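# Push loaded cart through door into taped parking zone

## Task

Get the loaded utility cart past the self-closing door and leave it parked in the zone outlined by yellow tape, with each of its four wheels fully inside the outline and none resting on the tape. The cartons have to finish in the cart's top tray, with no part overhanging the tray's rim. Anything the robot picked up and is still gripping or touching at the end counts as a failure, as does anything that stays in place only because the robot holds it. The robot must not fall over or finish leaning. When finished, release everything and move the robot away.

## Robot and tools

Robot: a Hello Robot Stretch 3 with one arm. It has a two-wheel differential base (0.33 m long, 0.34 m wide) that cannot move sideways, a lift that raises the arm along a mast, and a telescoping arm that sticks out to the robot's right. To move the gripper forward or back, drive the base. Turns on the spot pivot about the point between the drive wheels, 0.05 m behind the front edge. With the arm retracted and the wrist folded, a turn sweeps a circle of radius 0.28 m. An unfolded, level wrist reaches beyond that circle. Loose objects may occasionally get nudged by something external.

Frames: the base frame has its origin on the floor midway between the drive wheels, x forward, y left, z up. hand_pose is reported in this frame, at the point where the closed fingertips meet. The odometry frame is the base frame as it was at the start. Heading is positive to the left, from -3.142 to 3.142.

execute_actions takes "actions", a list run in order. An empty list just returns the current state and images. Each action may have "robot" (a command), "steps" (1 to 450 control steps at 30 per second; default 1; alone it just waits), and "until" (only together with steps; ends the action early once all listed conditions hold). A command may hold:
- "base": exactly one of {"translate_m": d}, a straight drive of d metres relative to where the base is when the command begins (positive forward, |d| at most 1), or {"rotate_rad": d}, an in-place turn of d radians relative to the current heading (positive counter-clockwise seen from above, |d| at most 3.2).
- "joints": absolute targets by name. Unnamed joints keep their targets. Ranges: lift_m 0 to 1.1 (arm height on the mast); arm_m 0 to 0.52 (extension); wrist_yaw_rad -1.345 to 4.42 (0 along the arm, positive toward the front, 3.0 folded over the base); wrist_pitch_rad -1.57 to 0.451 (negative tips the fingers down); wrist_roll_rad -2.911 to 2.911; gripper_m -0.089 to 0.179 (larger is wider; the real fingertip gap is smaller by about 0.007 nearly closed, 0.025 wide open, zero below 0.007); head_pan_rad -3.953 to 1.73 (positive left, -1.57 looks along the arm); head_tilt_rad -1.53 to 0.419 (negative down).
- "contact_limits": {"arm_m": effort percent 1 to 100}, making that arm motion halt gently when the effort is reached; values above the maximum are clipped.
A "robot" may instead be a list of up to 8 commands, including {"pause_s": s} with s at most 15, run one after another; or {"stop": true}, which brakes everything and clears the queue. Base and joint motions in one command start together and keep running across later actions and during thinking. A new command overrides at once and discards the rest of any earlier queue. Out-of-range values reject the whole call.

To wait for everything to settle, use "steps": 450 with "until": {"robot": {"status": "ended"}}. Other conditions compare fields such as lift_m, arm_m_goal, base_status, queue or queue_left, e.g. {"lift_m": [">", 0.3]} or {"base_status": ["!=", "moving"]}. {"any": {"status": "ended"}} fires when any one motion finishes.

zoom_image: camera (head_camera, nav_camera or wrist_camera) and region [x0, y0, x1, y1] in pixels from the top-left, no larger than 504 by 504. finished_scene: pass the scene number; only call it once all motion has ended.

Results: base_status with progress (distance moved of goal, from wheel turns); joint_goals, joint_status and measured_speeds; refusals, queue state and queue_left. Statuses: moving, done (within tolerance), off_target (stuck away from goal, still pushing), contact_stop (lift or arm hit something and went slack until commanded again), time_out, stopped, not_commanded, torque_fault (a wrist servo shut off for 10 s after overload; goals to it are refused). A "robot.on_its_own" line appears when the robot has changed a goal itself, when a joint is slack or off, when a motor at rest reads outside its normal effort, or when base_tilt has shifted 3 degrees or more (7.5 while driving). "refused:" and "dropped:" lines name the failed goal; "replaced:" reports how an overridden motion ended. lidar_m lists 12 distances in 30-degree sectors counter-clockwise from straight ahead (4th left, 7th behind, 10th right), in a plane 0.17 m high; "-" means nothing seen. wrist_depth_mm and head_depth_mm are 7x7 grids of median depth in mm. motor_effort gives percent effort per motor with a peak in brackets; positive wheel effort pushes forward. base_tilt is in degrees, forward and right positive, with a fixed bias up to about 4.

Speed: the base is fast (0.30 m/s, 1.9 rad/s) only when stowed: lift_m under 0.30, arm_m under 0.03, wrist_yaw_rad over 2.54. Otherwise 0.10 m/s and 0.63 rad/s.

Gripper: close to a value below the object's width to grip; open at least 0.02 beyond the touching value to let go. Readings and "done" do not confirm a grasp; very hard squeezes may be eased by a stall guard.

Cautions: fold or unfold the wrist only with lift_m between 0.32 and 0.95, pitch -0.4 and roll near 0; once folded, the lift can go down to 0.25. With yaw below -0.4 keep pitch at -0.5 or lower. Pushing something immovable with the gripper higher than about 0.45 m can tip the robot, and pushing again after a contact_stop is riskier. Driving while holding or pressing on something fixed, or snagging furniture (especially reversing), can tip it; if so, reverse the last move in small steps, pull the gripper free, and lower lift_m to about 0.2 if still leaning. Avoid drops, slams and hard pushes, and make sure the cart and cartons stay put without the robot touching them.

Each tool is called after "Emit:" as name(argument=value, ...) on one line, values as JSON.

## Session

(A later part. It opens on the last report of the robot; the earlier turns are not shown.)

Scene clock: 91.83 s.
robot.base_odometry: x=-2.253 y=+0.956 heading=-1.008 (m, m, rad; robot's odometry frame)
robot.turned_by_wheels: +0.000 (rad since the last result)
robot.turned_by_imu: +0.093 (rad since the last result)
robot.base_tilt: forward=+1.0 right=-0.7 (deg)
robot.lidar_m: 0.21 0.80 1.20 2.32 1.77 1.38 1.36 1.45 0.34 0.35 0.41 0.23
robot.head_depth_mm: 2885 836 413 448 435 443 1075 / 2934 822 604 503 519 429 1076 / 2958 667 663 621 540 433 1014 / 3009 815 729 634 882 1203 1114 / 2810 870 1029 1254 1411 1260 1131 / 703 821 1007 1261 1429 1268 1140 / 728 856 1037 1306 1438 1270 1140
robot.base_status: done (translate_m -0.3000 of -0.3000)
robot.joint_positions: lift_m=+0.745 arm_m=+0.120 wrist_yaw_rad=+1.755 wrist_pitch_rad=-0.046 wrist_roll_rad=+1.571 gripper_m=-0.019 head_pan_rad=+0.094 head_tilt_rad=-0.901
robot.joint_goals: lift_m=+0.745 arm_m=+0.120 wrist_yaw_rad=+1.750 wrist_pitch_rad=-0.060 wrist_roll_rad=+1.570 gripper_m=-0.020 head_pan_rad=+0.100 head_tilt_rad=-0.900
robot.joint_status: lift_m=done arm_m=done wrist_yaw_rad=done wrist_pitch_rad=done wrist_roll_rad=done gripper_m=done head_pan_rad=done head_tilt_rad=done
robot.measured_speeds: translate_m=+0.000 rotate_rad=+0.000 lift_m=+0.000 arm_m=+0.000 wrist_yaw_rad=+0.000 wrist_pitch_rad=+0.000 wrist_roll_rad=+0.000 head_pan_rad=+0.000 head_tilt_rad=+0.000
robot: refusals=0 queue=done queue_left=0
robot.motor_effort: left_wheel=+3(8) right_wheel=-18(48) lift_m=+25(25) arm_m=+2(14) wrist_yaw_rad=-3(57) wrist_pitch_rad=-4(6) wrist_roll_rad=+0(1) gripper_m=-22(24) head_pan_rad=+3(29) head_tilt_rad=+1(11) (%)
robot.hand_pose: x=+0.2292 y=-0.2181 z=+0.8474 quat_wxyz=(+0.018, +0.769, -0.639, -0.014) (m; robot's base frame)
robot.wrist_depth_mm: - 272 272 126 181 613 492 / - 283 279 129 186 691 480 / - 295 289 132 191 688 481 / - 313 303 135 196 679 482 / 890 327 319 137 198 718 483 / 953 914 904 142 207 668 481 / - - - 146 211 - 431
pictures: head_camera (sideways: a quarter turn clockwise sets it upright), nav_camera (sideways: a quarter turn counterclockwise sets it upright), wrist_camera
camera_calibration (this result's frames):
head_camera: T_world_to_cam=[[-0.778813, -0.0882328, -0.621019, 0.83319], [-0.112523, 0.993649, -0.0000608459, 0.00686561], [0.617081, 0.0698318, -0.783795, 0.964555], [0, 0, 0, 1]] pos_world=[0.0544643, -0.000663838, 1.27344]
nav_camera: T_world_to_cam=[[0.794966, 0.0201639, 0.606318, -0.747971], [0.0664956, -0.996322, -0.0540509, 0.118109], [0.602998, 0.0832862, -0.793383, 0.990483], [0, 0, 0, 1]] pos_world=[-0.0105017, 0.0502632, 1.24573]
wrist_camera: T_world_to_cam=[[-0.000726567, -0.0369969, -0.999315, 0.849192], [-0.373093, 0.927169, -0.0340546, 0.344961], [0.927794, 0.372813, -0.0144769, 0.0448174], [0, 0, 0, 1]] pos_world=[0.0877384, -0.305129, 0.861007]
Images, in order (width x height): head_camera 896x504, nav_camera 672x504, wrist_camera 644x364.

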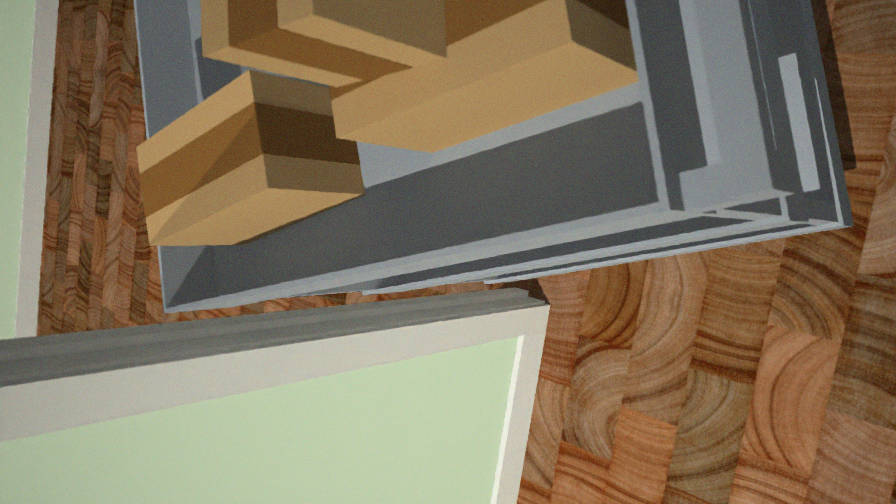

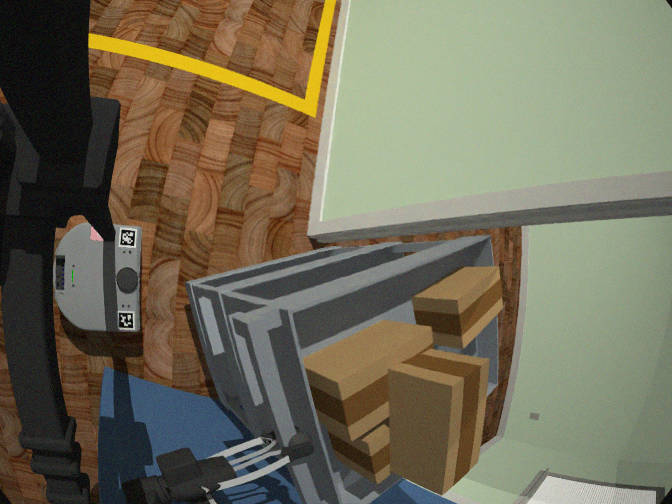

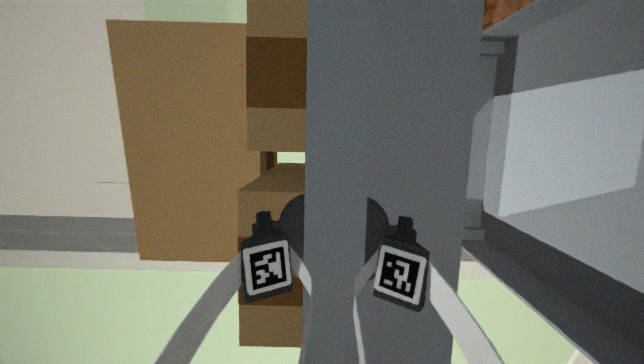

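Emit:
execute_actions(actions=[{"robot":[{"base":{"translate_m":-0.3},"joints":{"head_pan_rad":-0.2,"head_tilt_rad":-0.9}}],"steps":450,"until":{"robot":{"status":"ended"}}}])

Scene clock: 99.00 s.
robot.base_odometry: x=-2.413 y=+1.209 heading=-1.008 (m, m, rad; robot's odometry frame)
robot.turned_by_wheels: +0.000 (rad since the last result)
robot.turned_by_imu: -0.003 (rad since the last result)
robot.base_tilt: forward=+1.3 right=-0.5 (deg)
robot.lidar_m: 0.18 0.50 1.66 2.35 1.39 1.08 1.06 1.13 1.43 1.41 0.44 0.21
robot.head_depth_mm: 2944 451 464 499 503 1089 1109 / 2986 453 431 469 479 516 1131 / 2968 454 405 458 439 448 1092 / 3003 869 408 468 521 458 921 / 2991 849 609 573 541 494 1123 / 3063 676 601 626 573 1247 1134 / 3040 678 699 668 1434 1268 1136
robot.base_status: done (translate_m -0.3000 of -0.3000)
robot.joint_positions: lift_m=+0.745 arm_m=+0.120 wrist_yaw_rad=+1.813 wrist_pitch_rad=-0.045 wrist_roll_rad=+1.571 gripper_m=-0.019 head_pan_rad=-0.193 head_tilt_rad=-0.901
robot.joint_goals: lift_m=+0.745 arm_m=+0.120 wrist_yaw_rad=+1.797 wrist_pitch_rad=-0.060 wrist_roll_rad=+1.570 gripper_m=-0.020 head_pan_rad=-0.200 head_tilt_rad=-0.900
robot.joint_status: lift_m=done arm_m=done wrist_yaw_rad=done wrist_pitch_rad=done wrist_roll_rad=done gripper_m=done head_pan_rad=done head_tilt_rad=done
robot.measured_speeds: translate_m=+0.000 rotate_rad=+0.000 lift_m=+0.000 arm_m=+0.000 wrist_yaw_rad=+0.000 wrist_pitch_rad=+0.000 wrist_roll_rad=+0.000 head_pan_rad=+0.000 head_tilt_rad=+0.000
robot: refusals=0 queue=done queue_left=0
robot.on_its_own: wrist_yaw_rad is held at +1.797, not at your +1.750, by its stall guard, which is not easing now
robot.motor_effort: left_wheel=+2(4) right_wheel=-13(41) lift_m=+25(24) arm_m=+2(3) wrist_yaw_rad=-12(21) wrist_pitch_rad=-4(4) wrist_roll_rad=+0(0) gripper_m=-23(23) head_pan_rad=-4(29) head_tilt_rad=+1(0) (%)
robot.hand_pose: x=+0.2261 y=-0.2034 z=+0.8476 quat_wxyz=(+0.018, +0.787, -0.616, -0.014) (m; robot's base frame)
robot.wrist_depth_mm: - - 281 130 188 674 475 / - 285 280 131 190 675 483 / - 296 292 133 193 687 490 / - 313 301 136 196 686 480 / - 322 315 138 200 738 478 / - - - 140 - 662 481 / - - - 143 206 - 456
pictures: head_camera (sideways: a quarter turn clockwise sets it upright), nav_camera (sideways: a quarter turn counterclockwise sets it upright), wrist_camera
camera_calibration (this result's frames):
head_camera: T_world_to_cam=[[-0.771979, 0.135583, -0.621019, 0.833149], [0.173031, 0.984916, -0.0000608493, 0.00512373], [0.611644, -0.107502, -0.783795, 0.964588], [0, 0, 0, 1]] pos_world=[0.0523029, -0.0143121, 1.27344]
nav_camera: T_world_to_cam=[[0.768226, -0.205442, 0.606319, -0.747808], [-0.217936, -0.974465, -0.0540509, 0.119844], [0.601941, -0.0906151, -0.793383, 0.99049], [0, 0, 0, 1]] pos_world=[0.00438815, 0.0529063, 1.24573]
wrist_camera: T_world_to_cam=[[0.00224672, -0.0367829, -0.999321, 0.849317], [-0.42693, 0.903637, -0.0342208, 0.337729], [0.904282, 0.426717, -0.0136735, 0.057871], [0, 0, 0, 1]] pos_world=[0.0899466, -0.298638, 0.861089]
Images, in order (width x height): head_camera 896x504, nav_camera 672x504, wrist_camera 644x364.

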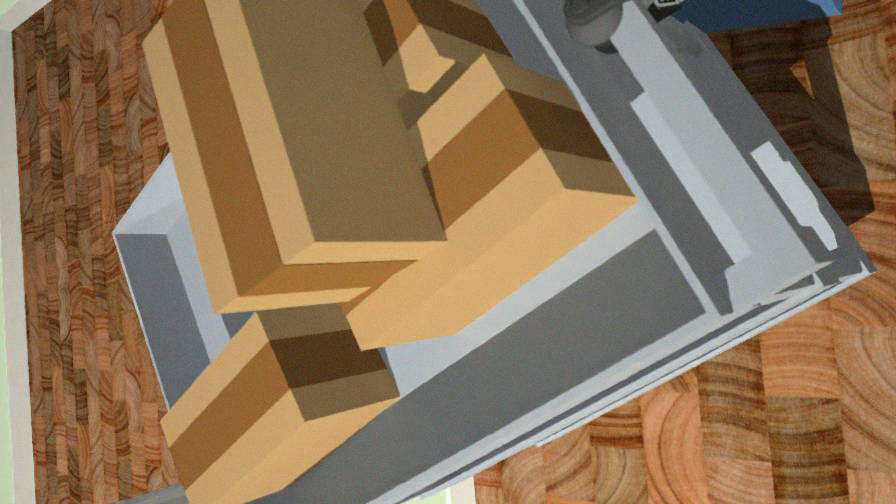

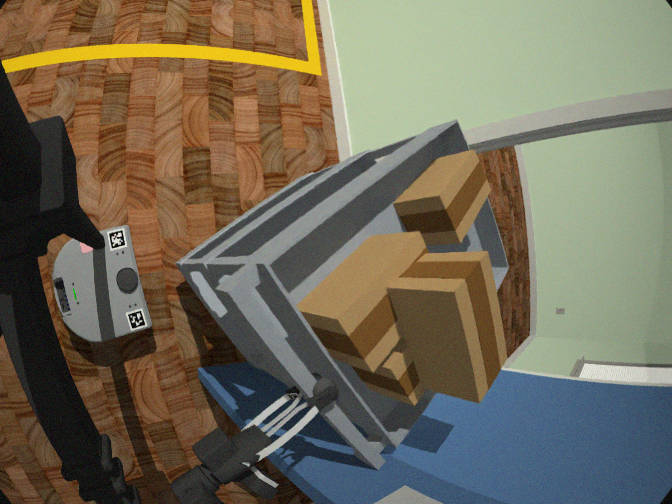

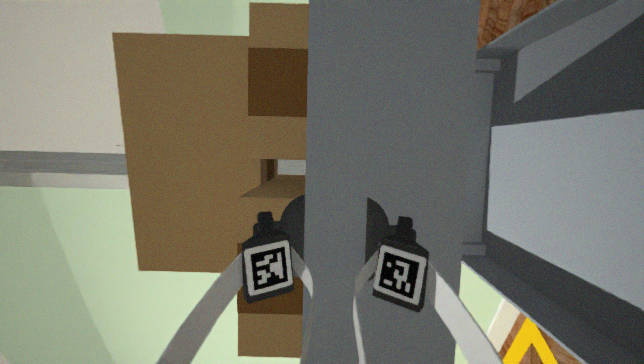

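Emit:
execute_actions(actions=[{"robot":[{"base":{"translate_m":-0.1},"joints":{"arm_m":0.03}},{"base":{"rotate_rad":0.7}}],"steps":450,"until":{"robot":{"status":"ended"}}}])

Scene clock: 107.93 s.
robot.base_odometry: x=-2.466 y=+1.294 heading=-0.309 (m, m, rad; robot's odometry frame)
robot.turned_by_wheels: +0.699 (rad since the last result)
robot.turned_by_imu: +0.694 (rad since the last result)
robot.base_tilt: forward=+1.0 right=-0.6 (deg)
robot.lidar_m: 0.31 2.29 1.96 1.12 0.96 0.97 1.12 1.40 1.40 0.36 0.29 0.29
robot.head_depth_mm: 1051 452 430 477 495 422 1008 / 1121 856 489 469 480 730 1030 / 1198 1359 711 491 494 822 1097 / 1275 1485 1683 608 519 1020 1129 / 1373 1620 1843 595 683 1263 1130 / 1476 1763 1932 1657 1411 1259 1133 / 1606 1946 1948 1649 1447 1268 1129
robot.base_status: done (rotate_rad +0.6996 of +0.7000)
robot.joint_positions: lift_m=+0.745 arm_m=+0.030 wrist_yaw_rad=+1.791 wrist_pitch_rad=-0.048 wrist_roll_rad=+1.576 gripper_m=-0.019 head_pan_rad=-0.193 head_tilt_rad=-0.901
robot.joint_goals: lift_m=+0.745 arm_m=+0.030 wrist_yaw_rad=+1.797 wrist_pitch_rad=-0.060 wrist_roll_rad=+1.570 gripper_m=-0.020 head_pan_rad=-0.200 head_tilt_rad=-0.900
robot.joint_status: lift_m=done arm_m=done wrist_yaw_rad=done wrist_pitch_rad=done wrist_roll_rad=done gripper_m=done head_pan_rad=done head_tilt_rad=done
robot.measured_speeds: translate_m=+0.000 rotate_rad=+0.000 lift_m=+0.000 arm_m=+0.000 wrist_yaw_rad=+0.000 wrist_pitch_rad=+0.000 wrist_roll_rad=+0.000 head_pan_rad=+0.000 head_tilt_rad=+0.000
robot: refusals=0 queue=done queue_left=0
robot.on_its_own: wrist_yaw_rad is held at +1.797, not at your +1.750, by its stall guard, which is not easing now
robot.motor_effort: left_wheel=-2(7) right_wheel=+14(27) lift_m=+25(25) arm_m=+0(5) wrist_yaw_rad=+4(20) wrist_pitch_rad=-3(4) wrist_roll_rad=-3(3) gripper_m=-23(24) head_pan_rad=-3(4) head_tilt_rad=+1(1) (%)
robot.hand_pose: x=+0.2272 y=-0.1193 z=+0.8467 quat_wxyz=(+0.018, +0.780, -0.625, -0.017) (m; robot's base frame)
robot.wrist_depth_mm: - 240 232 - - 105 108 / - - 175 - - 122 443 / - - - 49 48 - 425 / - - - 62 70 - 395 / - - - 92 334 338 346 / - - - 233 - - - / - - - - - - -
pictures: head_camera (sideways: a quarter turn clockwise sets it upright), nav_camera (sideways: a quarter turn counterclockwise sets it upright), wrist_camera
camera_calibration (this result's frames):
head_camera: T_world_to_cam=[[-0.771841, 0.135735, -0.621158, 0.833329], [0.173251, 0.984878, -0.0000642204, 0.00512678], [0.611756, -0.107666, -0.783685, 0.964444], [0, 0, 0, 1]] pos_world=[0.0523047, -0.0143234, 1.27345]
nav_camera: T_world_to_cam=[[0.768075, -0.205593, 0.606459, -0.747991], [-0.218144, -0.974418, -0.0540557, 0.119852], [0.602059, -0.0907766, -0.793275, 0.990349], [0, 0, 0, 1]] pos_world=[0.00440975, 0.0529048, 1.24572]
wrist_camera: T_world_to_cam=[[-0.00314053, -0.0322614, -0.999475, 0.853422], [-0.406749, 0.913105, -0.0281954, 0.253596], [0.913535, 0.406446, -0.0159899, 0.0183314], [0, 0, 0, 1]] pos_world=[0.0890837, -0.211478, 0.860417]
Images, in order (width x height): head_camera 896x504, nav_camera 672x504, wrist_camera 644x364.

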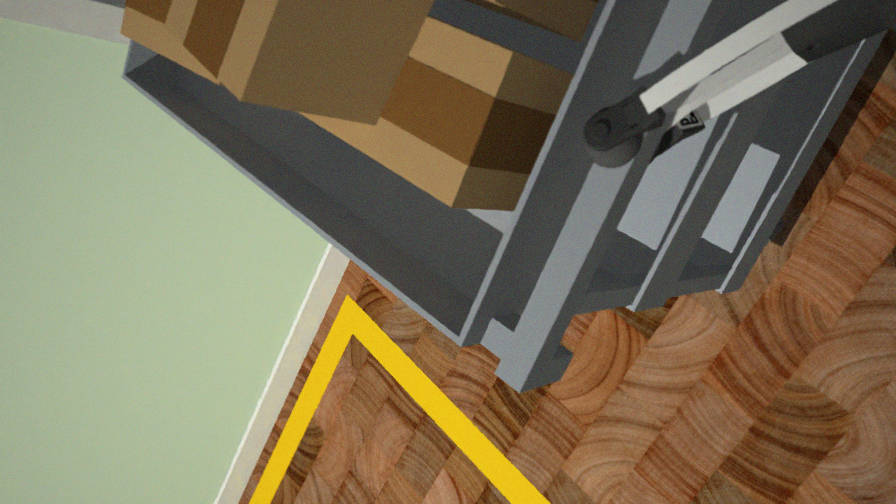

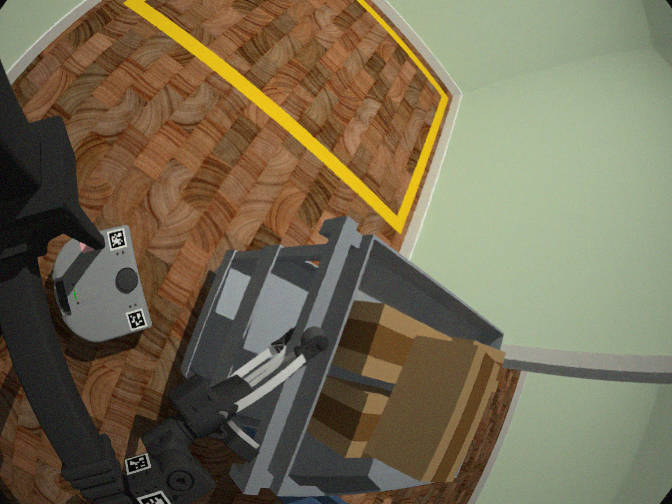

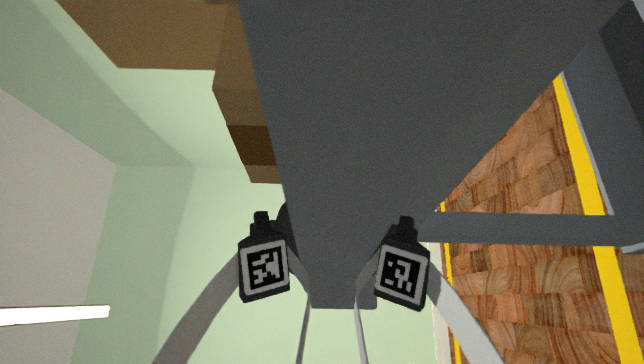

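Emit:
execute_actions(actions=[{"robot":[{"base":{"rotate_rad":-1.3},"joints":{"wrist_yaw_rad":2.1,"arm_m":0.0,"head_pan_rad":0.2}},{"base":{"translate_m":-0.35}}],"steps":450,"until":{"robot":{"status":"ended"}}}])

Scene clock: 128.67 s.
robot.base_odometry: x=-2.466 y=+1.294 heading=-1.609 (m, m, rad; robot's odometry frame)
robot.turned_by_wheels: -1.300 (rad since the last result)
robot.turned_by_imu: -0.907 (rad since the last result)
robot.base_tilt: forward=-1.7 right=-4.8 (deg)
robot.lidar_m: 0.19 0.19 0.21 2.08 1.63 1.10 1.02 1.02 1.30 1.43 1.44 0.22
robot.head_depth_mm: 3308 2659 420 421 469 472 1136 / 3326 900 415 424 463 459 758 / 3286 887 410 426 468 481 1008 / 3322 876 405 429 430 456 952 / 1102 722 439 460 424 448 736 / 1043 852 724 642 554 463 705 / 1049 1192 799 612 540 455 1077
robot.base_status: done (rotate_rad -1.2996 of -1.3000)
robot.joint_positions: lift_m=+0.745 arm_m=+0.003 wrist_yaw_rad=+2.178 wrist_pitch_rad=-0.105 wrist_roll_rad=+1.581 gripper_m=-0.019 head_pan_rad=+0.194 head_tilt_rad=-0.900
robot.joint_goals: lift_m=+0.745 arm_m=+0.000 wrist_yaw_rad=+2.100 wrist_pitch_rad=-0.060 wrist_roll_rad=+1.570 gripper_m=-0.020 head_pan_rad=+0.200 head_tilt_rad=-0.900
robot.joint_status: lift_m=done arm_m=done wrist_yaw_rad=off_target wrist_pitch_rad=done wrist_roll_rad=done gripper_m=done head_pan_rad=done head_tilt_rad=done
robot.measured_speeds: translate_m=+0.000 rotate_rad=+0.000 lift_m=+0.000 arm_m=+0.000 wrist_yaw_rad=+0.000 wrist_pitch_rad=+0.000 wrist_roll_rad=+0.000 head_pan_rad=+0.000 head_tilt_rad=+0.000
robot: refusals=0 queue=dropped queue_left=0
robot.on_its_own: base_tilt is 5.0 degrees off its reading at the scene's start (forward=+1.1 right=-0.6); wrist_yaw_rad is at rest, and its effort (-57) is outside its rest range (-12 to +12)
robot.motor_effort: left_wheel=+9(18) right_wheel=-1(33) lift_m=+24(25) arm_m=+0(8) wrist_yaw_rad=-57(82) wrist_pitch_rad=+13(13) wrist_roll_rad=-5(5) gripper_m=-24(24) head_pan_rad=+4(30) head_tilt_rad=+0(1) (%)
robot.hand_pose: x=+0.1858 y=-0.0038 z=+0.8324 quat_wxyz=(+0.045, +0.885, -0.463, -0.029) (m; robot's base frame)
robot.wrist_depth_mm: - 231 222 186 85 142 480 / - 253 244 200 94 155 476 / - 282 277 162 104 575 467 / - - 302 115 178 589 450 / - - - 121 195 582 453 / - - - 139 - - 429 / - - - 162 287 - 399
pictures: head_camera (sideways: a quarter turn clockwise sets it upright), nav_camera (sideways: a quarter turn counterclockwise sets it upright), wrist_camera
dropped: robot: command 0 of its queue: wrist_yaw_rad: off_target
camera_calibration (this result's frames):
head_camera: T_world_to_cam=[[-0.765238, -0.165276, -0.62217, 0.834606], [-0.211043, 0.977477, -0.0000887398, 0.00750289], [0.608171, 0.131236, -0.782883, 0.963422], [0, 0, 0, 1]] pos_world=[0.0543304, 0.00417007, 1.27351]
nav_camera: T_world_to_cam=[[0.788119, 0.0991607, 0.607483, -0.749447], [0.165589, -0.98471, -0.0540906, 0.117557], [0.592831, 0.143222, -0.792489, 0.989383], [0, 0, 0, 1]] pos_world=[-0.0153499, 0.0483732, 1.24571]
wrist_camera: T_world_to_cam=[[-0.0400172, -0.0589614, -0.997458, 0.847793], [-0.722107, 0.691679, -0.011916, 0.175109], [0.690623, 0.719794, -0.0702554, 0.0968643], [0, 0, 0, 1]] pos_world=[0.0934767, -0.140854, 0.854529]
Images, in order (width x height): head_camera 896x504, nav_camera 672x504, wrist_camera 644x364.

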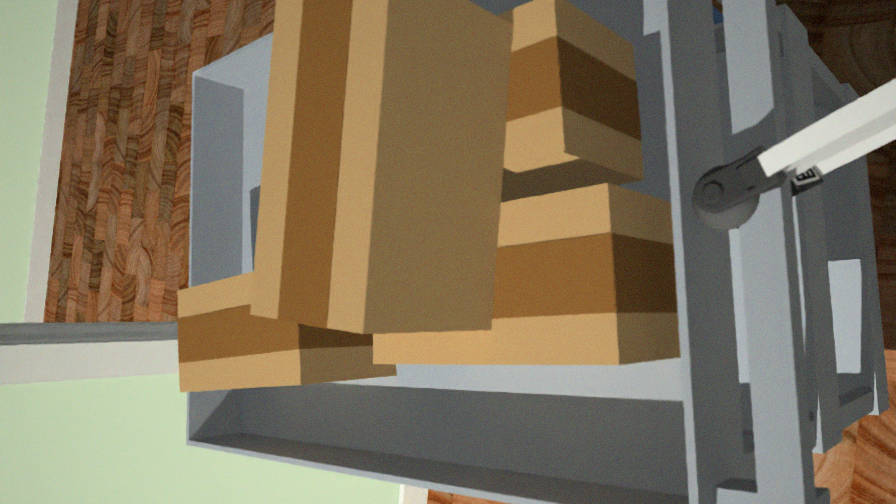

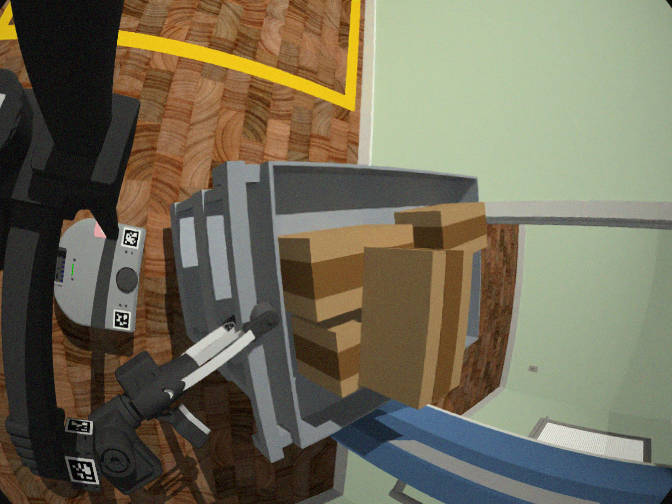

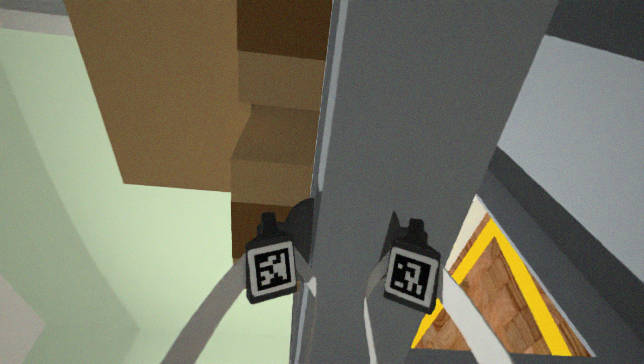

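Jammed against the door; relieve by backing up.

Emit:
execute_actions(actions=[{"robot":{"base":{"translate_m":-0.35},"joints":{"wrist_yaw_rad":2.17}},"steps":300,"until":{"robot":{"status":"ended"}}}])

Scene clock: 145.00 s.
robot.base_odometry: x=-2.453 y=+1.644 heading=-1.609 (m, m, rad; robot's odometry frame)
robot.turned_by_wheels: +0.000 (rad since the last result)
robot.turned_by_imu: +0.126 (rad since the last result)
robot.base_tilt: forward=+1.1 right=-0.8 (deg)
robot.lidar_m: 0.20 0.20 0.22 2.35 0.98 0.72 0.70 0.73 1.00 1.41 1.47 0.26
robot.head_depth_mm: 630 704 383 449 505 458 1111 / 2977 799 381 434 476 446 1045 / 3027 841 378 428 484 430 1013 / 1365 844 377 423 417 446 986 / 1357 826 377 420 411 437 912 / 1386 678 587 495 525 489 672 / 1426 823 722 627 544 481 401
robot.base_status: done (translate_m -0.3500 of -0.3500)
robot.joint_positions: lift_m=+0.745 arm_m=+0.003 wrist_yaw_rad=+2.120 wrist_pitch_rad=-0.047 wrist_roll_rad=+1.572 gripper_m=-0.016 head_pan_rad=+0.195 head_tilt_rad=-0.898
robot.joint_goals: lift_m=+0.745 arm_m=+0.000 wrist_yaw_rad=+2.128 wrist_pitch_rad=-0.060 wrist_roll_rad=+1.570 gripper_m=-0.017 head_pan_rad=+0.200 head_tilt_rad=-0.900
robot.joint_status: lift_m=done arm_m=done wrist_yaw_rad=off_target wrist_pitch_rad=done wrist_roll_rad=done gripper_m=done head_pan_rad=done head_tilt_rad=done
robot.measured_speeds: translate_m=+0.000 rotate_rad=+0.000 lift_m=+0.000 arm_m=+0.000 wrist_yaw_rad=+0.000 wrist_pitch_rad=+0.000 wrist_roll_rad=+0.000 head_pan_rad=+0.000 head_tilt_rad=+0.000
robot: refusals=0 queue=dropped queue_left=0
robot.on_its_own: wrist_yaw_rad is held at +2.128, not at your +2.170, by its stall guard, which is not easing now
robot.motor_effort: left_wheel=-1(13) right_wheel=+3(44) lift_m=+24(24) arm_m=+0(0) wrist_yaw_rad=+6(82) wrist_pitch_rad=-4(13) wrist_roll_rad=-2(7) gripper_m=-20(25) head_pan_rad=+2(4) head_tilt_rad=-1(0) (%)
robot.hand_pose: x=+0.1960 y=-0.0149 z=+0.8471 quat_wxyz=(+0.021, +0.872, -0.489, -0.012) (m; robot's base frame)
robot.wrist_depth_mm: - 240 232 100 153 156 482 / - 260 252 105 161 609 486 / - 278 275 111 171 628 490 / - 309 299 118 181 662 480 / - - 330 124 192 642 480 / - - - 135 210 - 459 / - - - 146 223 - 422
pictures: head_camera (sideways: a quarter turn clockwise sets it upright), nav_camera (sideways: a quarter turn counterclockwise sets it upright), wrist_camera
camera_calibration (this result's frames):
head_camera: T_world_to_cam=[[-0.76398, -0.166322, -0.623435, 0.836248], [-0.212629, 0.977133, -0.000119466, 0.00755257], [0.609199, 0.132469, -0.781875, 0.962106], [0, 0, 0, 1]] pos_world=[0.0543685, 0.00425727, 1.27359]
nav_camera: T_world_to_cam=[[0.786992, 0.100249, 0.608764, -0.751109], [0.167273, -0.984423, -0.0541342, 0.117603], [0.593855, 0.144433, -0.791502, 0.988094], [0, 0, 0, 1]] pos_world=[-0.0153392, 0.0483559, 1.24569]
wrist_camera: T_world_to_cam=[[0.0105574, -0.0337713, -0.999374, 0.854312], [-0.679718, 0.732778, -0.0319429, 0.199595], [0.733398, 0.67963, -0.0152188, 0.0431892], [0, 0, 0, 1]] pos_world=[0.094974, -0.14676, 0.86081]
Images, in order (width x height): head_camera 896x504, nav_camera 672x504, wrist_camera 644x364.

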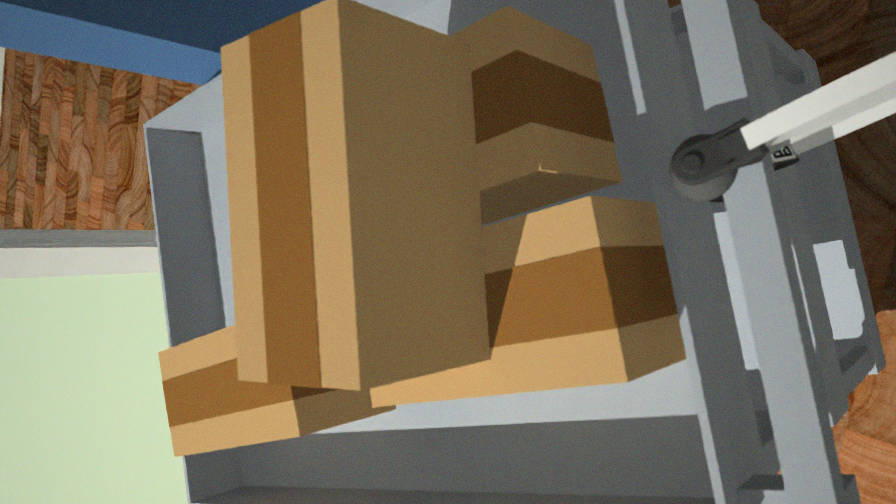

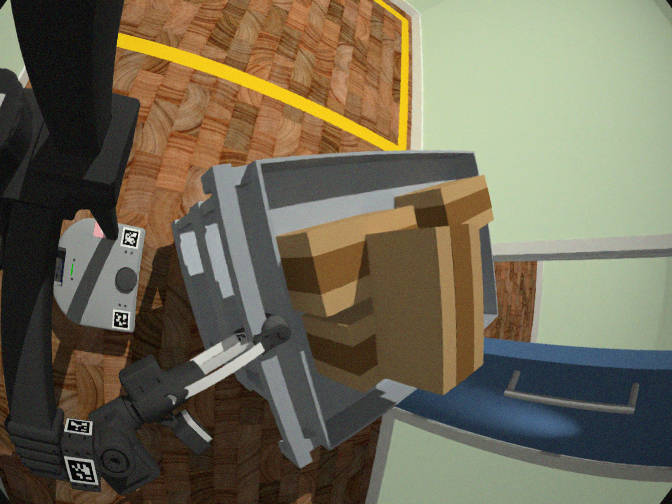

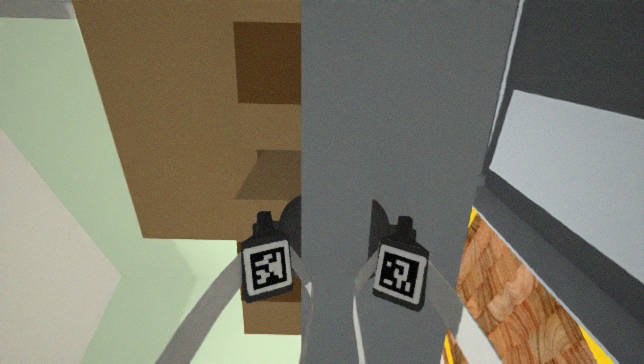

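Emit:
execute_actions(actions=[{"robot":{"base":{"translate_m":-0.3},"joints":{"head_pan_rad":-0.2}},"steps":300,"until":{"robot":{"status":"ended"}}},{"steps":45}])

Scene clock: 154.27 s.
robot.base_odometry: x=-2.441 y=+1.943 heading=-1.609 (m, m, rad; robot's odometry frame)
robot.turned_by_wheels: +0.000 (rad since the last result)
robot.turned_by_imu: -0.002 (rad since the last result)
robot.base_tilt: forward=+1.3 right=-0.6 (deg)
robot.lidar_m: 0.20 0.20 0.21 1.52 0.56 0.42 0.40 0.42 0.58 1.41 1.47 0.26
robot.head_depth_mm: 1684 1967 1924 1635 517 1258 1143 / 1652 1921 1928 584 497 1241 1144 / 1623 1891 1932 600 540 741 1110 / 1605 1848 655 461 500 434 1083 / 1574 1769 387 443 464 439 707 / 1544 848 379 409 411 424 379 / 1523 836 378 380 411 390 399
robot.base_status: done (translate_m -0.3000 of -0.3000)
robot.joint_positions: lift_m=+0.745 arm_m=+0.003 wrist_yaw_rad=+2.124 wrist_pitch_rad=-0.047 wrist_roll_rad=+1.572 gripper_m=-0.016 head_pan_rad=-0.193 head_tilt_rad=-0.898
robot.joint_goals: lift_m=+0.745 arm_m=+0.000 wrist_yaw_rad=+2.128 wrist_pitch_rad=-0.060 wrist_roll_rad=+1.570 gripper_m=-0.017 head_pan_rad=-0.200 head_tilt_rad=-0.900
robot.joint_status: lift_m=done arm_m=done wrist_yaw_rad=off_target wrist_pitch_rad=done wrist_roll_rad=done gripper_m=done head_pan_rad=done head_tilt_rad=done
robot.measured_speeds: translate_m=+0.000 rotate_rad=+0.000 lift_m=+0.000 arm_m=+0.000 wrist_yaw_rad=+0.000 wrist_pitch_rad=+0.000 wrist_roll_rad=+0.000 head_pan_rad=+0.000 head_tilt_rad=+0.000
robot: refusals=0 queue=done queue_left=0
robot.on_its_own: wrist_yaw_rad is held at +2.128, not at your +2.170, by its stall guard, which is not easing now
robot.motor_effort: left_wheel=-2(8) right_wheel=-3(14) lift_m=+24(24) arm_m=+0(0) wrist_yaw_rad=+2(11) wrist_pitch_rad=-4(3) wrist_roll_rad=-1(1) gripper_m=-21(21) head_pan_rad=-4(29) head_tilt_rad=+0(0) (%)
robot.hand_pose: x=+0.1954 y=-0.0140 z=+0.8470 quat_wxyz=(+0.021, +0.873, -0.487, -0.012) (m; robot's base frame)
robot.wrist_depth_mm: - 243 236 103 157 159 490 / - 259 252 108 165 605 497 / - 280 272 114 173 633 481 / - 308 296 120 183 664 479 / - - 323 125 191 633 482 / - - - 134 208 - 456 / - - - 144 220 - 417
pictures: head_camera (sideways: a quarter turn clockwise sets it upright), nav_camera (sideways: a quarter turn counterclockwise sets it upright), wrist_camera
camera_calibration (this result's frames):
head_camera: T_world_to_cam=[[-0.770102, 0.135176, -0.623435, 0.836285], [0.17298, 0.984925, -0.000119462, 0.00520034], [0.614021, -0.107934, -0.781875, 0.962077], [0, 0, 0, 1]] pos_world=[0.0523896, -0.0143265, 1.27359]
nav_camera: T_world_to_cam=[[0.766396, -0.205043, 0.608764, -0.750983], [-0.217722, -0.974508, -0.0541342, 0.119952], [0.604346, -0.091053, -0.791502, 0.98803], [0, 0, 0, 1]] pos_world=[0.00455561, 0.052873, 1.24569]
wrist_camera: T_world_to_cam=[[0.0102316, -0.0340158, -0.999369, 0.854265], [-0.682952, 0.72977, -0.0318315, 0.198983], [0.730392, 0.682846, -0.0157645, 0.0440833], [0, 0, 0, 1]] pos_world=[0.094957, -0.146255, 0.860755]
Images, in order (width x height): head_camera 896x504, nav_camera 672x504, wrist_camera 644x364.

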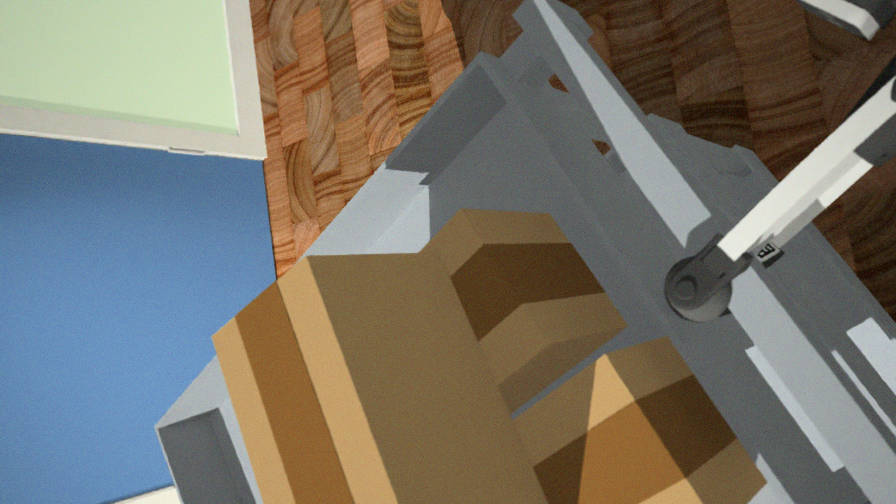

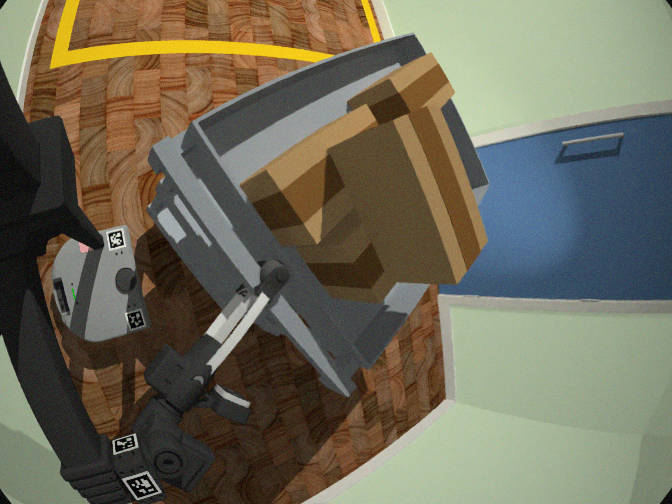

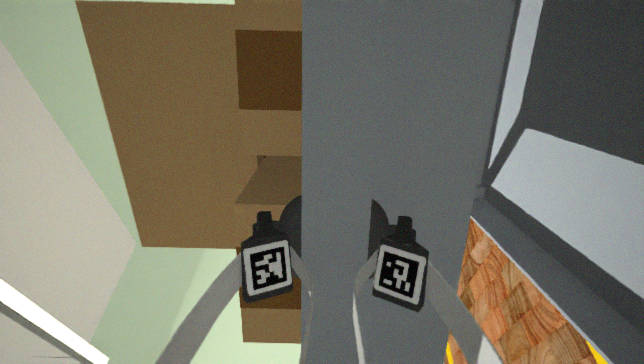

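Emit:
execute_actions(actions=[{"robot":[{"base":{"translate_m":0.15},"joints":{"head_pan_rad":0.2}},{"base":{"rotate_rad":0.35}},{"base":{"translate_m":0.2}}],"steps":400,"until":{"robot":{"status":"ended"}}}])

Scene clock: 170.73 s.
robot.base_odometry: x=-2.386 y=+1.603 heading=-1.259 (m, m, rad; robot's odometry frame)
robot.turned_by_wheels: +0.350 (rad since the last result)
robot.turned_by_imu: +0.348 (rad since the last result)
robot.base_tilt: forward=+1.2 right=-0.6 (deg)
robot.lidar_m: 0.21 0.21 0.26 1.28 0.81 0.74 0.74 0.90 1.48 1.48 1.52 0.23
robot.head_depth_mm: 1261 833 373 397 436 432 864 / 1326 837 374 410 439 439 728 / 1401 838 376 423 443 446 1015 / 1500 676 384 436 423 430 999 / 1592 721 396 452 426 437 1008 / 1715 1936 710 627 543 433 1100 / 1839 2189 1961 594 525 433 1135
robot.base_status: done (translate_m +0.2000 of +0.2000)
robot.joint_positions: lift_m=+0.745 arm_m=+0.003 wrist_yaw_rad=+2.196 wrist_pitch_rad=-0.049 wrist_roll_rad=+1.572 gripper_m=-0.016 head_pan_rad=+0.193 head_tilt_rad=-0.898
robot.joint_goals: lift_m=+0.745 arm_m=+0.000 wrist_yaw_rad=+2.174 wrist_pitch_rad=-0.060 wrist_roll_rad=+1.570 gripper_m=-0.017 head_pan_rad=+0.200 head_tilt_rad=-0.900
robot.joint_status: lift_m=done arm_m=done wrist_yaw_rad=off_target wrist_pitch_rad=done wrist_roll_rad=done gripper_m=done head_pan_rad=done head_tilt_rad=done
robot.measured_speeds: translate_m=+0.000 rotate_rad=+0.000 lift_m=+0.000 arm_m=+0.000 wrist_yaw_rad=+0.000 wrist_pitch_rad=+0.000 wrist_roll_rad=+0.000 head_pan_rad=+0.000 head_tilt_rad=+0.000
robot: refusals=0 queue=done queue_left=0
robot.on_its_own: wrist_yaw_rad is at rest, and its effort (-16) is outside its rest range (-12 to +12)
robot.motor_effort: left_wheel=+0(6) right_wheel=+4(22) lift_m=+24(24) arm_m=-2(2) wrist_yaw_rad=-16(22) wrist_pitch_rad=-4(3) wrist_roll_rad=-1(1) gripper_m=-23(23) head_pan_rad=+4(32) head_tilt_rad=+0(0) (%)
robot.hand_pose: x=+0.1852 y=+0.0010 z=+0.8466 quat_wxyz=(+0.022, +0.890, -0.455, -0.012) (m; robot's base frame)
robot.wrist_depth_mm: - 225 188 72 124 127 490 / - 256 209 79 138 144 487 / - 301 277 89 155 590 485 / - - 319 103 179 566 482 / - - - 116 202 - 451 / - - - 142 264 - 405 / - - - 175 315 322 320
pictures: head_camera (sideways: a quarter turn clockwise sets it upright), nav_camera (sideways: a quarter turn counterclockwise sets it upright), wrist_camera
camera_calibration (this result's frames):
head_camera: T_world_to_cam=[[-0.764359, -0.16457, -0.623435, 0.83625], [-0.210389, 0.977618, -0.000119467, 0.00753891], [0.609501, 0.131072, -0.781875, 0.962104], [0, 0, 0, 1]] pos_world=[0.0543782, 0.0041466, 1.27359]
nav_camera: T_world_to_cam=[[0.78722, 0.0984448, 0.608764, -0.751111], [0.165016, -0.984804, -0.0541342, 0.117617], [0.594184, 0.143071, -0.791502, 0.988092], [0, 0, 0, 1]] pos_world=[-0.0152283, 0.0484049, 1.24569]
wrist_camera: T_world_to_cam=[[0.0116052, -0.033928, -0.999357, 0.854291], [-0.733262, 0.679213, -0.0315743, 0.190313], [0.679847, 0.733157, -0.0169958, 0.0516527], [0, 0, 0, 1]] pos_world=[0.094519, -0.138148, 0.860628]
Images, in order (width x height): head_camera 896x504, nav_camera 672x504, wrist_camera 644x364.

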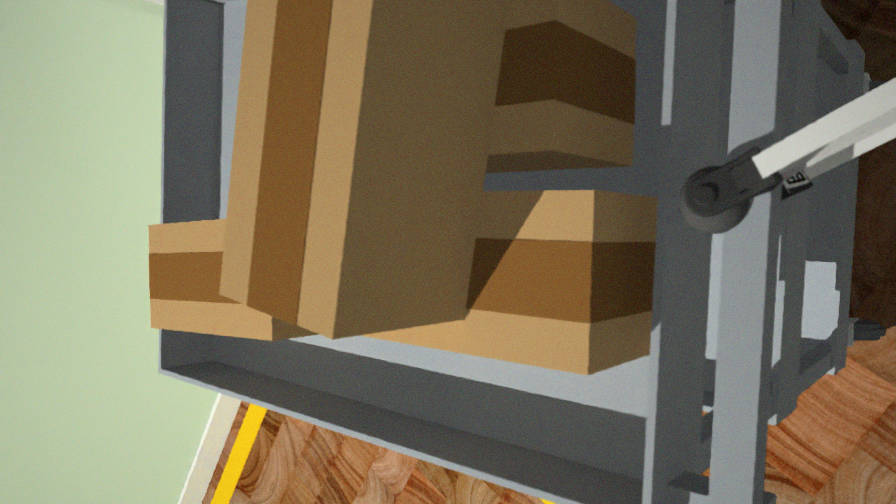

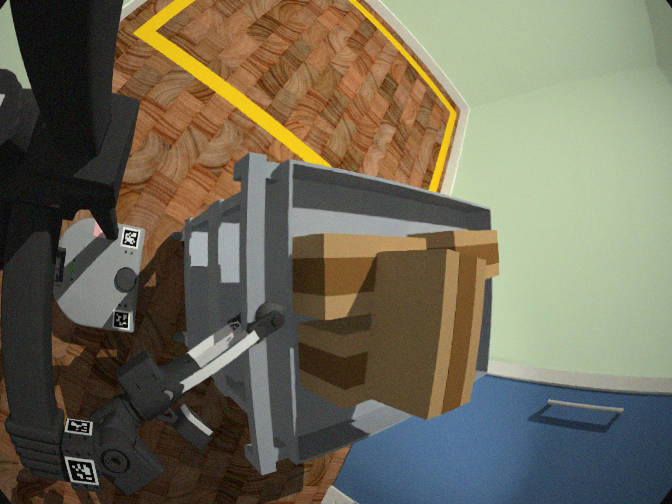

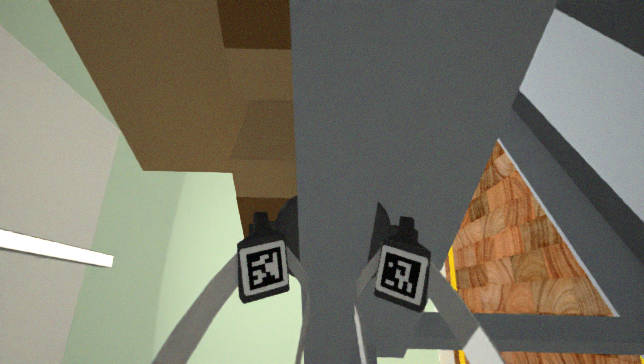

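Emit:
execute_actions(actions=[{"robot":{"base":{"rotate_rad":-0.95},"joints":{"arm_m":0.1,"wrist_yaw_rad":1.9,"head_pan_rad":0.4}},"steps":300,"until":{"robot":{"status":"ended"}}},{"robot":{"base":{"translate_m":-0.3}},"steps":300,"until":{"robot":{"status":"ended"}}}])

Scene clock: 189.87 s.
robot.base_odometry: x=-2.207 y=+1.844 heading=-2.209 (m, m, rad; robot's odometry frame)
robot.turned_by_wheels: -0.950 (rad since the last result)
robot.turned_by_imu: -0.945 (rad since the last result)
robot.base_tilt: forward=+0.9 right=-0.6 (deg)
robot.lidar_m: 0.35 0.39 0.76 2.20 2.12 0.73 0.51 0.49 0.50 0.66 1.59 1.68
robot.head_depth_mm: 580 531 551 583 840 1254 1131 / 1494 510 566 607 628 1198 1128 / 1493 583 611 590 898 1073 1130 / 1437 840 716 644 933 1205 1133 / 1447 679 704 1018 1243 1270 1136 / 1462 722 736 1069 1368 1266 1141 / 1435 813 913 1620 1441 1271 1137
robot.base_status: done (translate_m -0.3000 of -0.3000)
robot.joint_positions: lift_m=+0.745 arm_m=+0.100 wrist_yaw_rad=+1.903 wrist_pitch_rad=-0.075 wrist_roll_rad=+1.573 gripper_m=-0.016 head_pan_rad=+0.394 head_tilt_rad=-0.898
robot.joint_goals: lift_m=+0.745 arm_m=+0.100 wrist_yaw_rad=+1.900 wrist_pitch_rad=-0.060 wrist_roll_rad=+1.570 gripper_m=-0.017 head_pan_rad=+0.400 head_tilt_rad=-0.900
robot.joint_status: lift_m=done arm_m=done wrist_yaw_rad=done wrist_pitch_rad=done wrist_roll_rad=done gripper_m=done head_pan_rad=done head_tilt_rad=done
robot.measured_speeds: translate_m=+0.000 rotate_rad=+0.000 lift_m=+0.000 arm_m=+0.000 wrist_yaw_rad=+0.000 wrist_pitch_rad=+0.000 wrist_roll_rad=+0.000 head_pan_rad=+0.000 head_tilt_rad=+0.000
robot: refusals=0 queue=done queue_left=0
robot.motor_effort: left_wheel=+1(33) right_wheel=-3(44) lift_m=+24(24) arm_m=+2(7) wrist_yaw_rad=-3(58) wrist_pitch_rad=+4(6) wrist_roll_rad=-2(1) gripper_m=-9(22) head_pan_rad=+3(22) head_tilt_rad=+0(1) (%)
robot.hand_pose: x=+0.2185 y=-0.1620 z=+0.8401 quat_wxyz=(+0.030, +0.814, -0.580, -0.023) (m; robot's base frame)
robot.wrist_depth_mm: - - - - - - - / - - - 586 - 644 736 / - - - 505 - 683 788 / - - 597 445 - 677 466 / - - 587 - - 633 421 / - - - 453 660 586 394 / - - - 769 - 710 823
pictures: head_camera (sideways: a quarter turn clockwise sets it upright), nav_camera (sideways: a quarter turn counterclockwise sets it upright), wrist_camera
camera_calibration (this result's frames):
head_camera: T_world_to_cam=[[-0.716235, -0.313531, -0.623462, 0.835992], [-0.400922, 0.916112, -0.000120133, 0.00870203], [0.571199, 0.249874, -0.781853, 0.962309], [0, 0, 0, 1]] pos_world=[0.0525854, 0.0136813, 1.2736]
nav_camera: T_world_to_cam=[[0.751811, 0.253285, 0.608792, -0.750931], [0.357892, -0.932192, -0.0541352, 0.116442], [0.5538, 0.258581, -0.791481, 0.98831], [0, 0, 0, 1]] pos_world=[-0.0244417, 0.0431867, 1.24569]
wrist_camera: T_world_to_cam=[[-0.0234423, -0.0434696, -0.99878, 0.847449], [-0.506432, 0.861899, -0.0256257, 0.300255], [0.861961, 0.505213, -0.0422193, 0.0928914], [0, 0, 0, 1]] pos_world=[0.0918559, -0.268881, 0.858031]
Images, in order (width x height): head_camera 896x504, nav_camera 672x504, wrist_camera 644x364.

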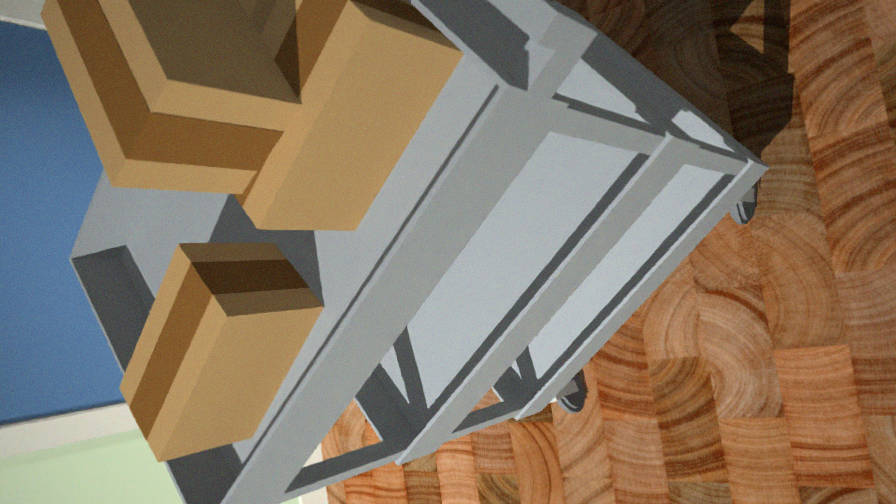

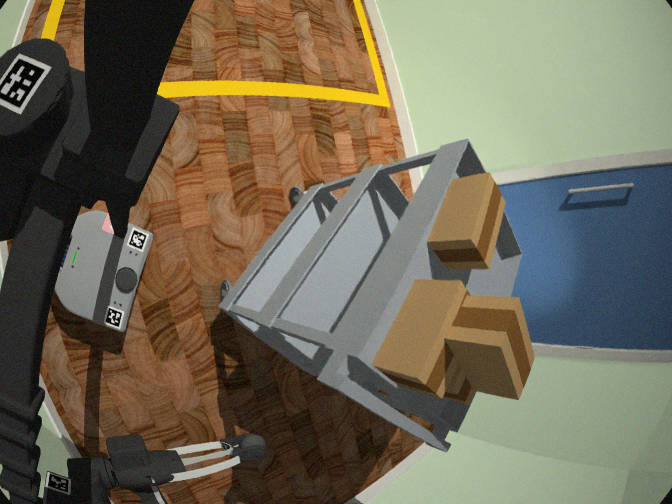

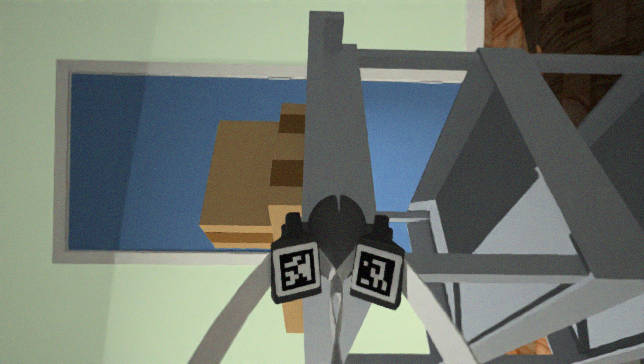

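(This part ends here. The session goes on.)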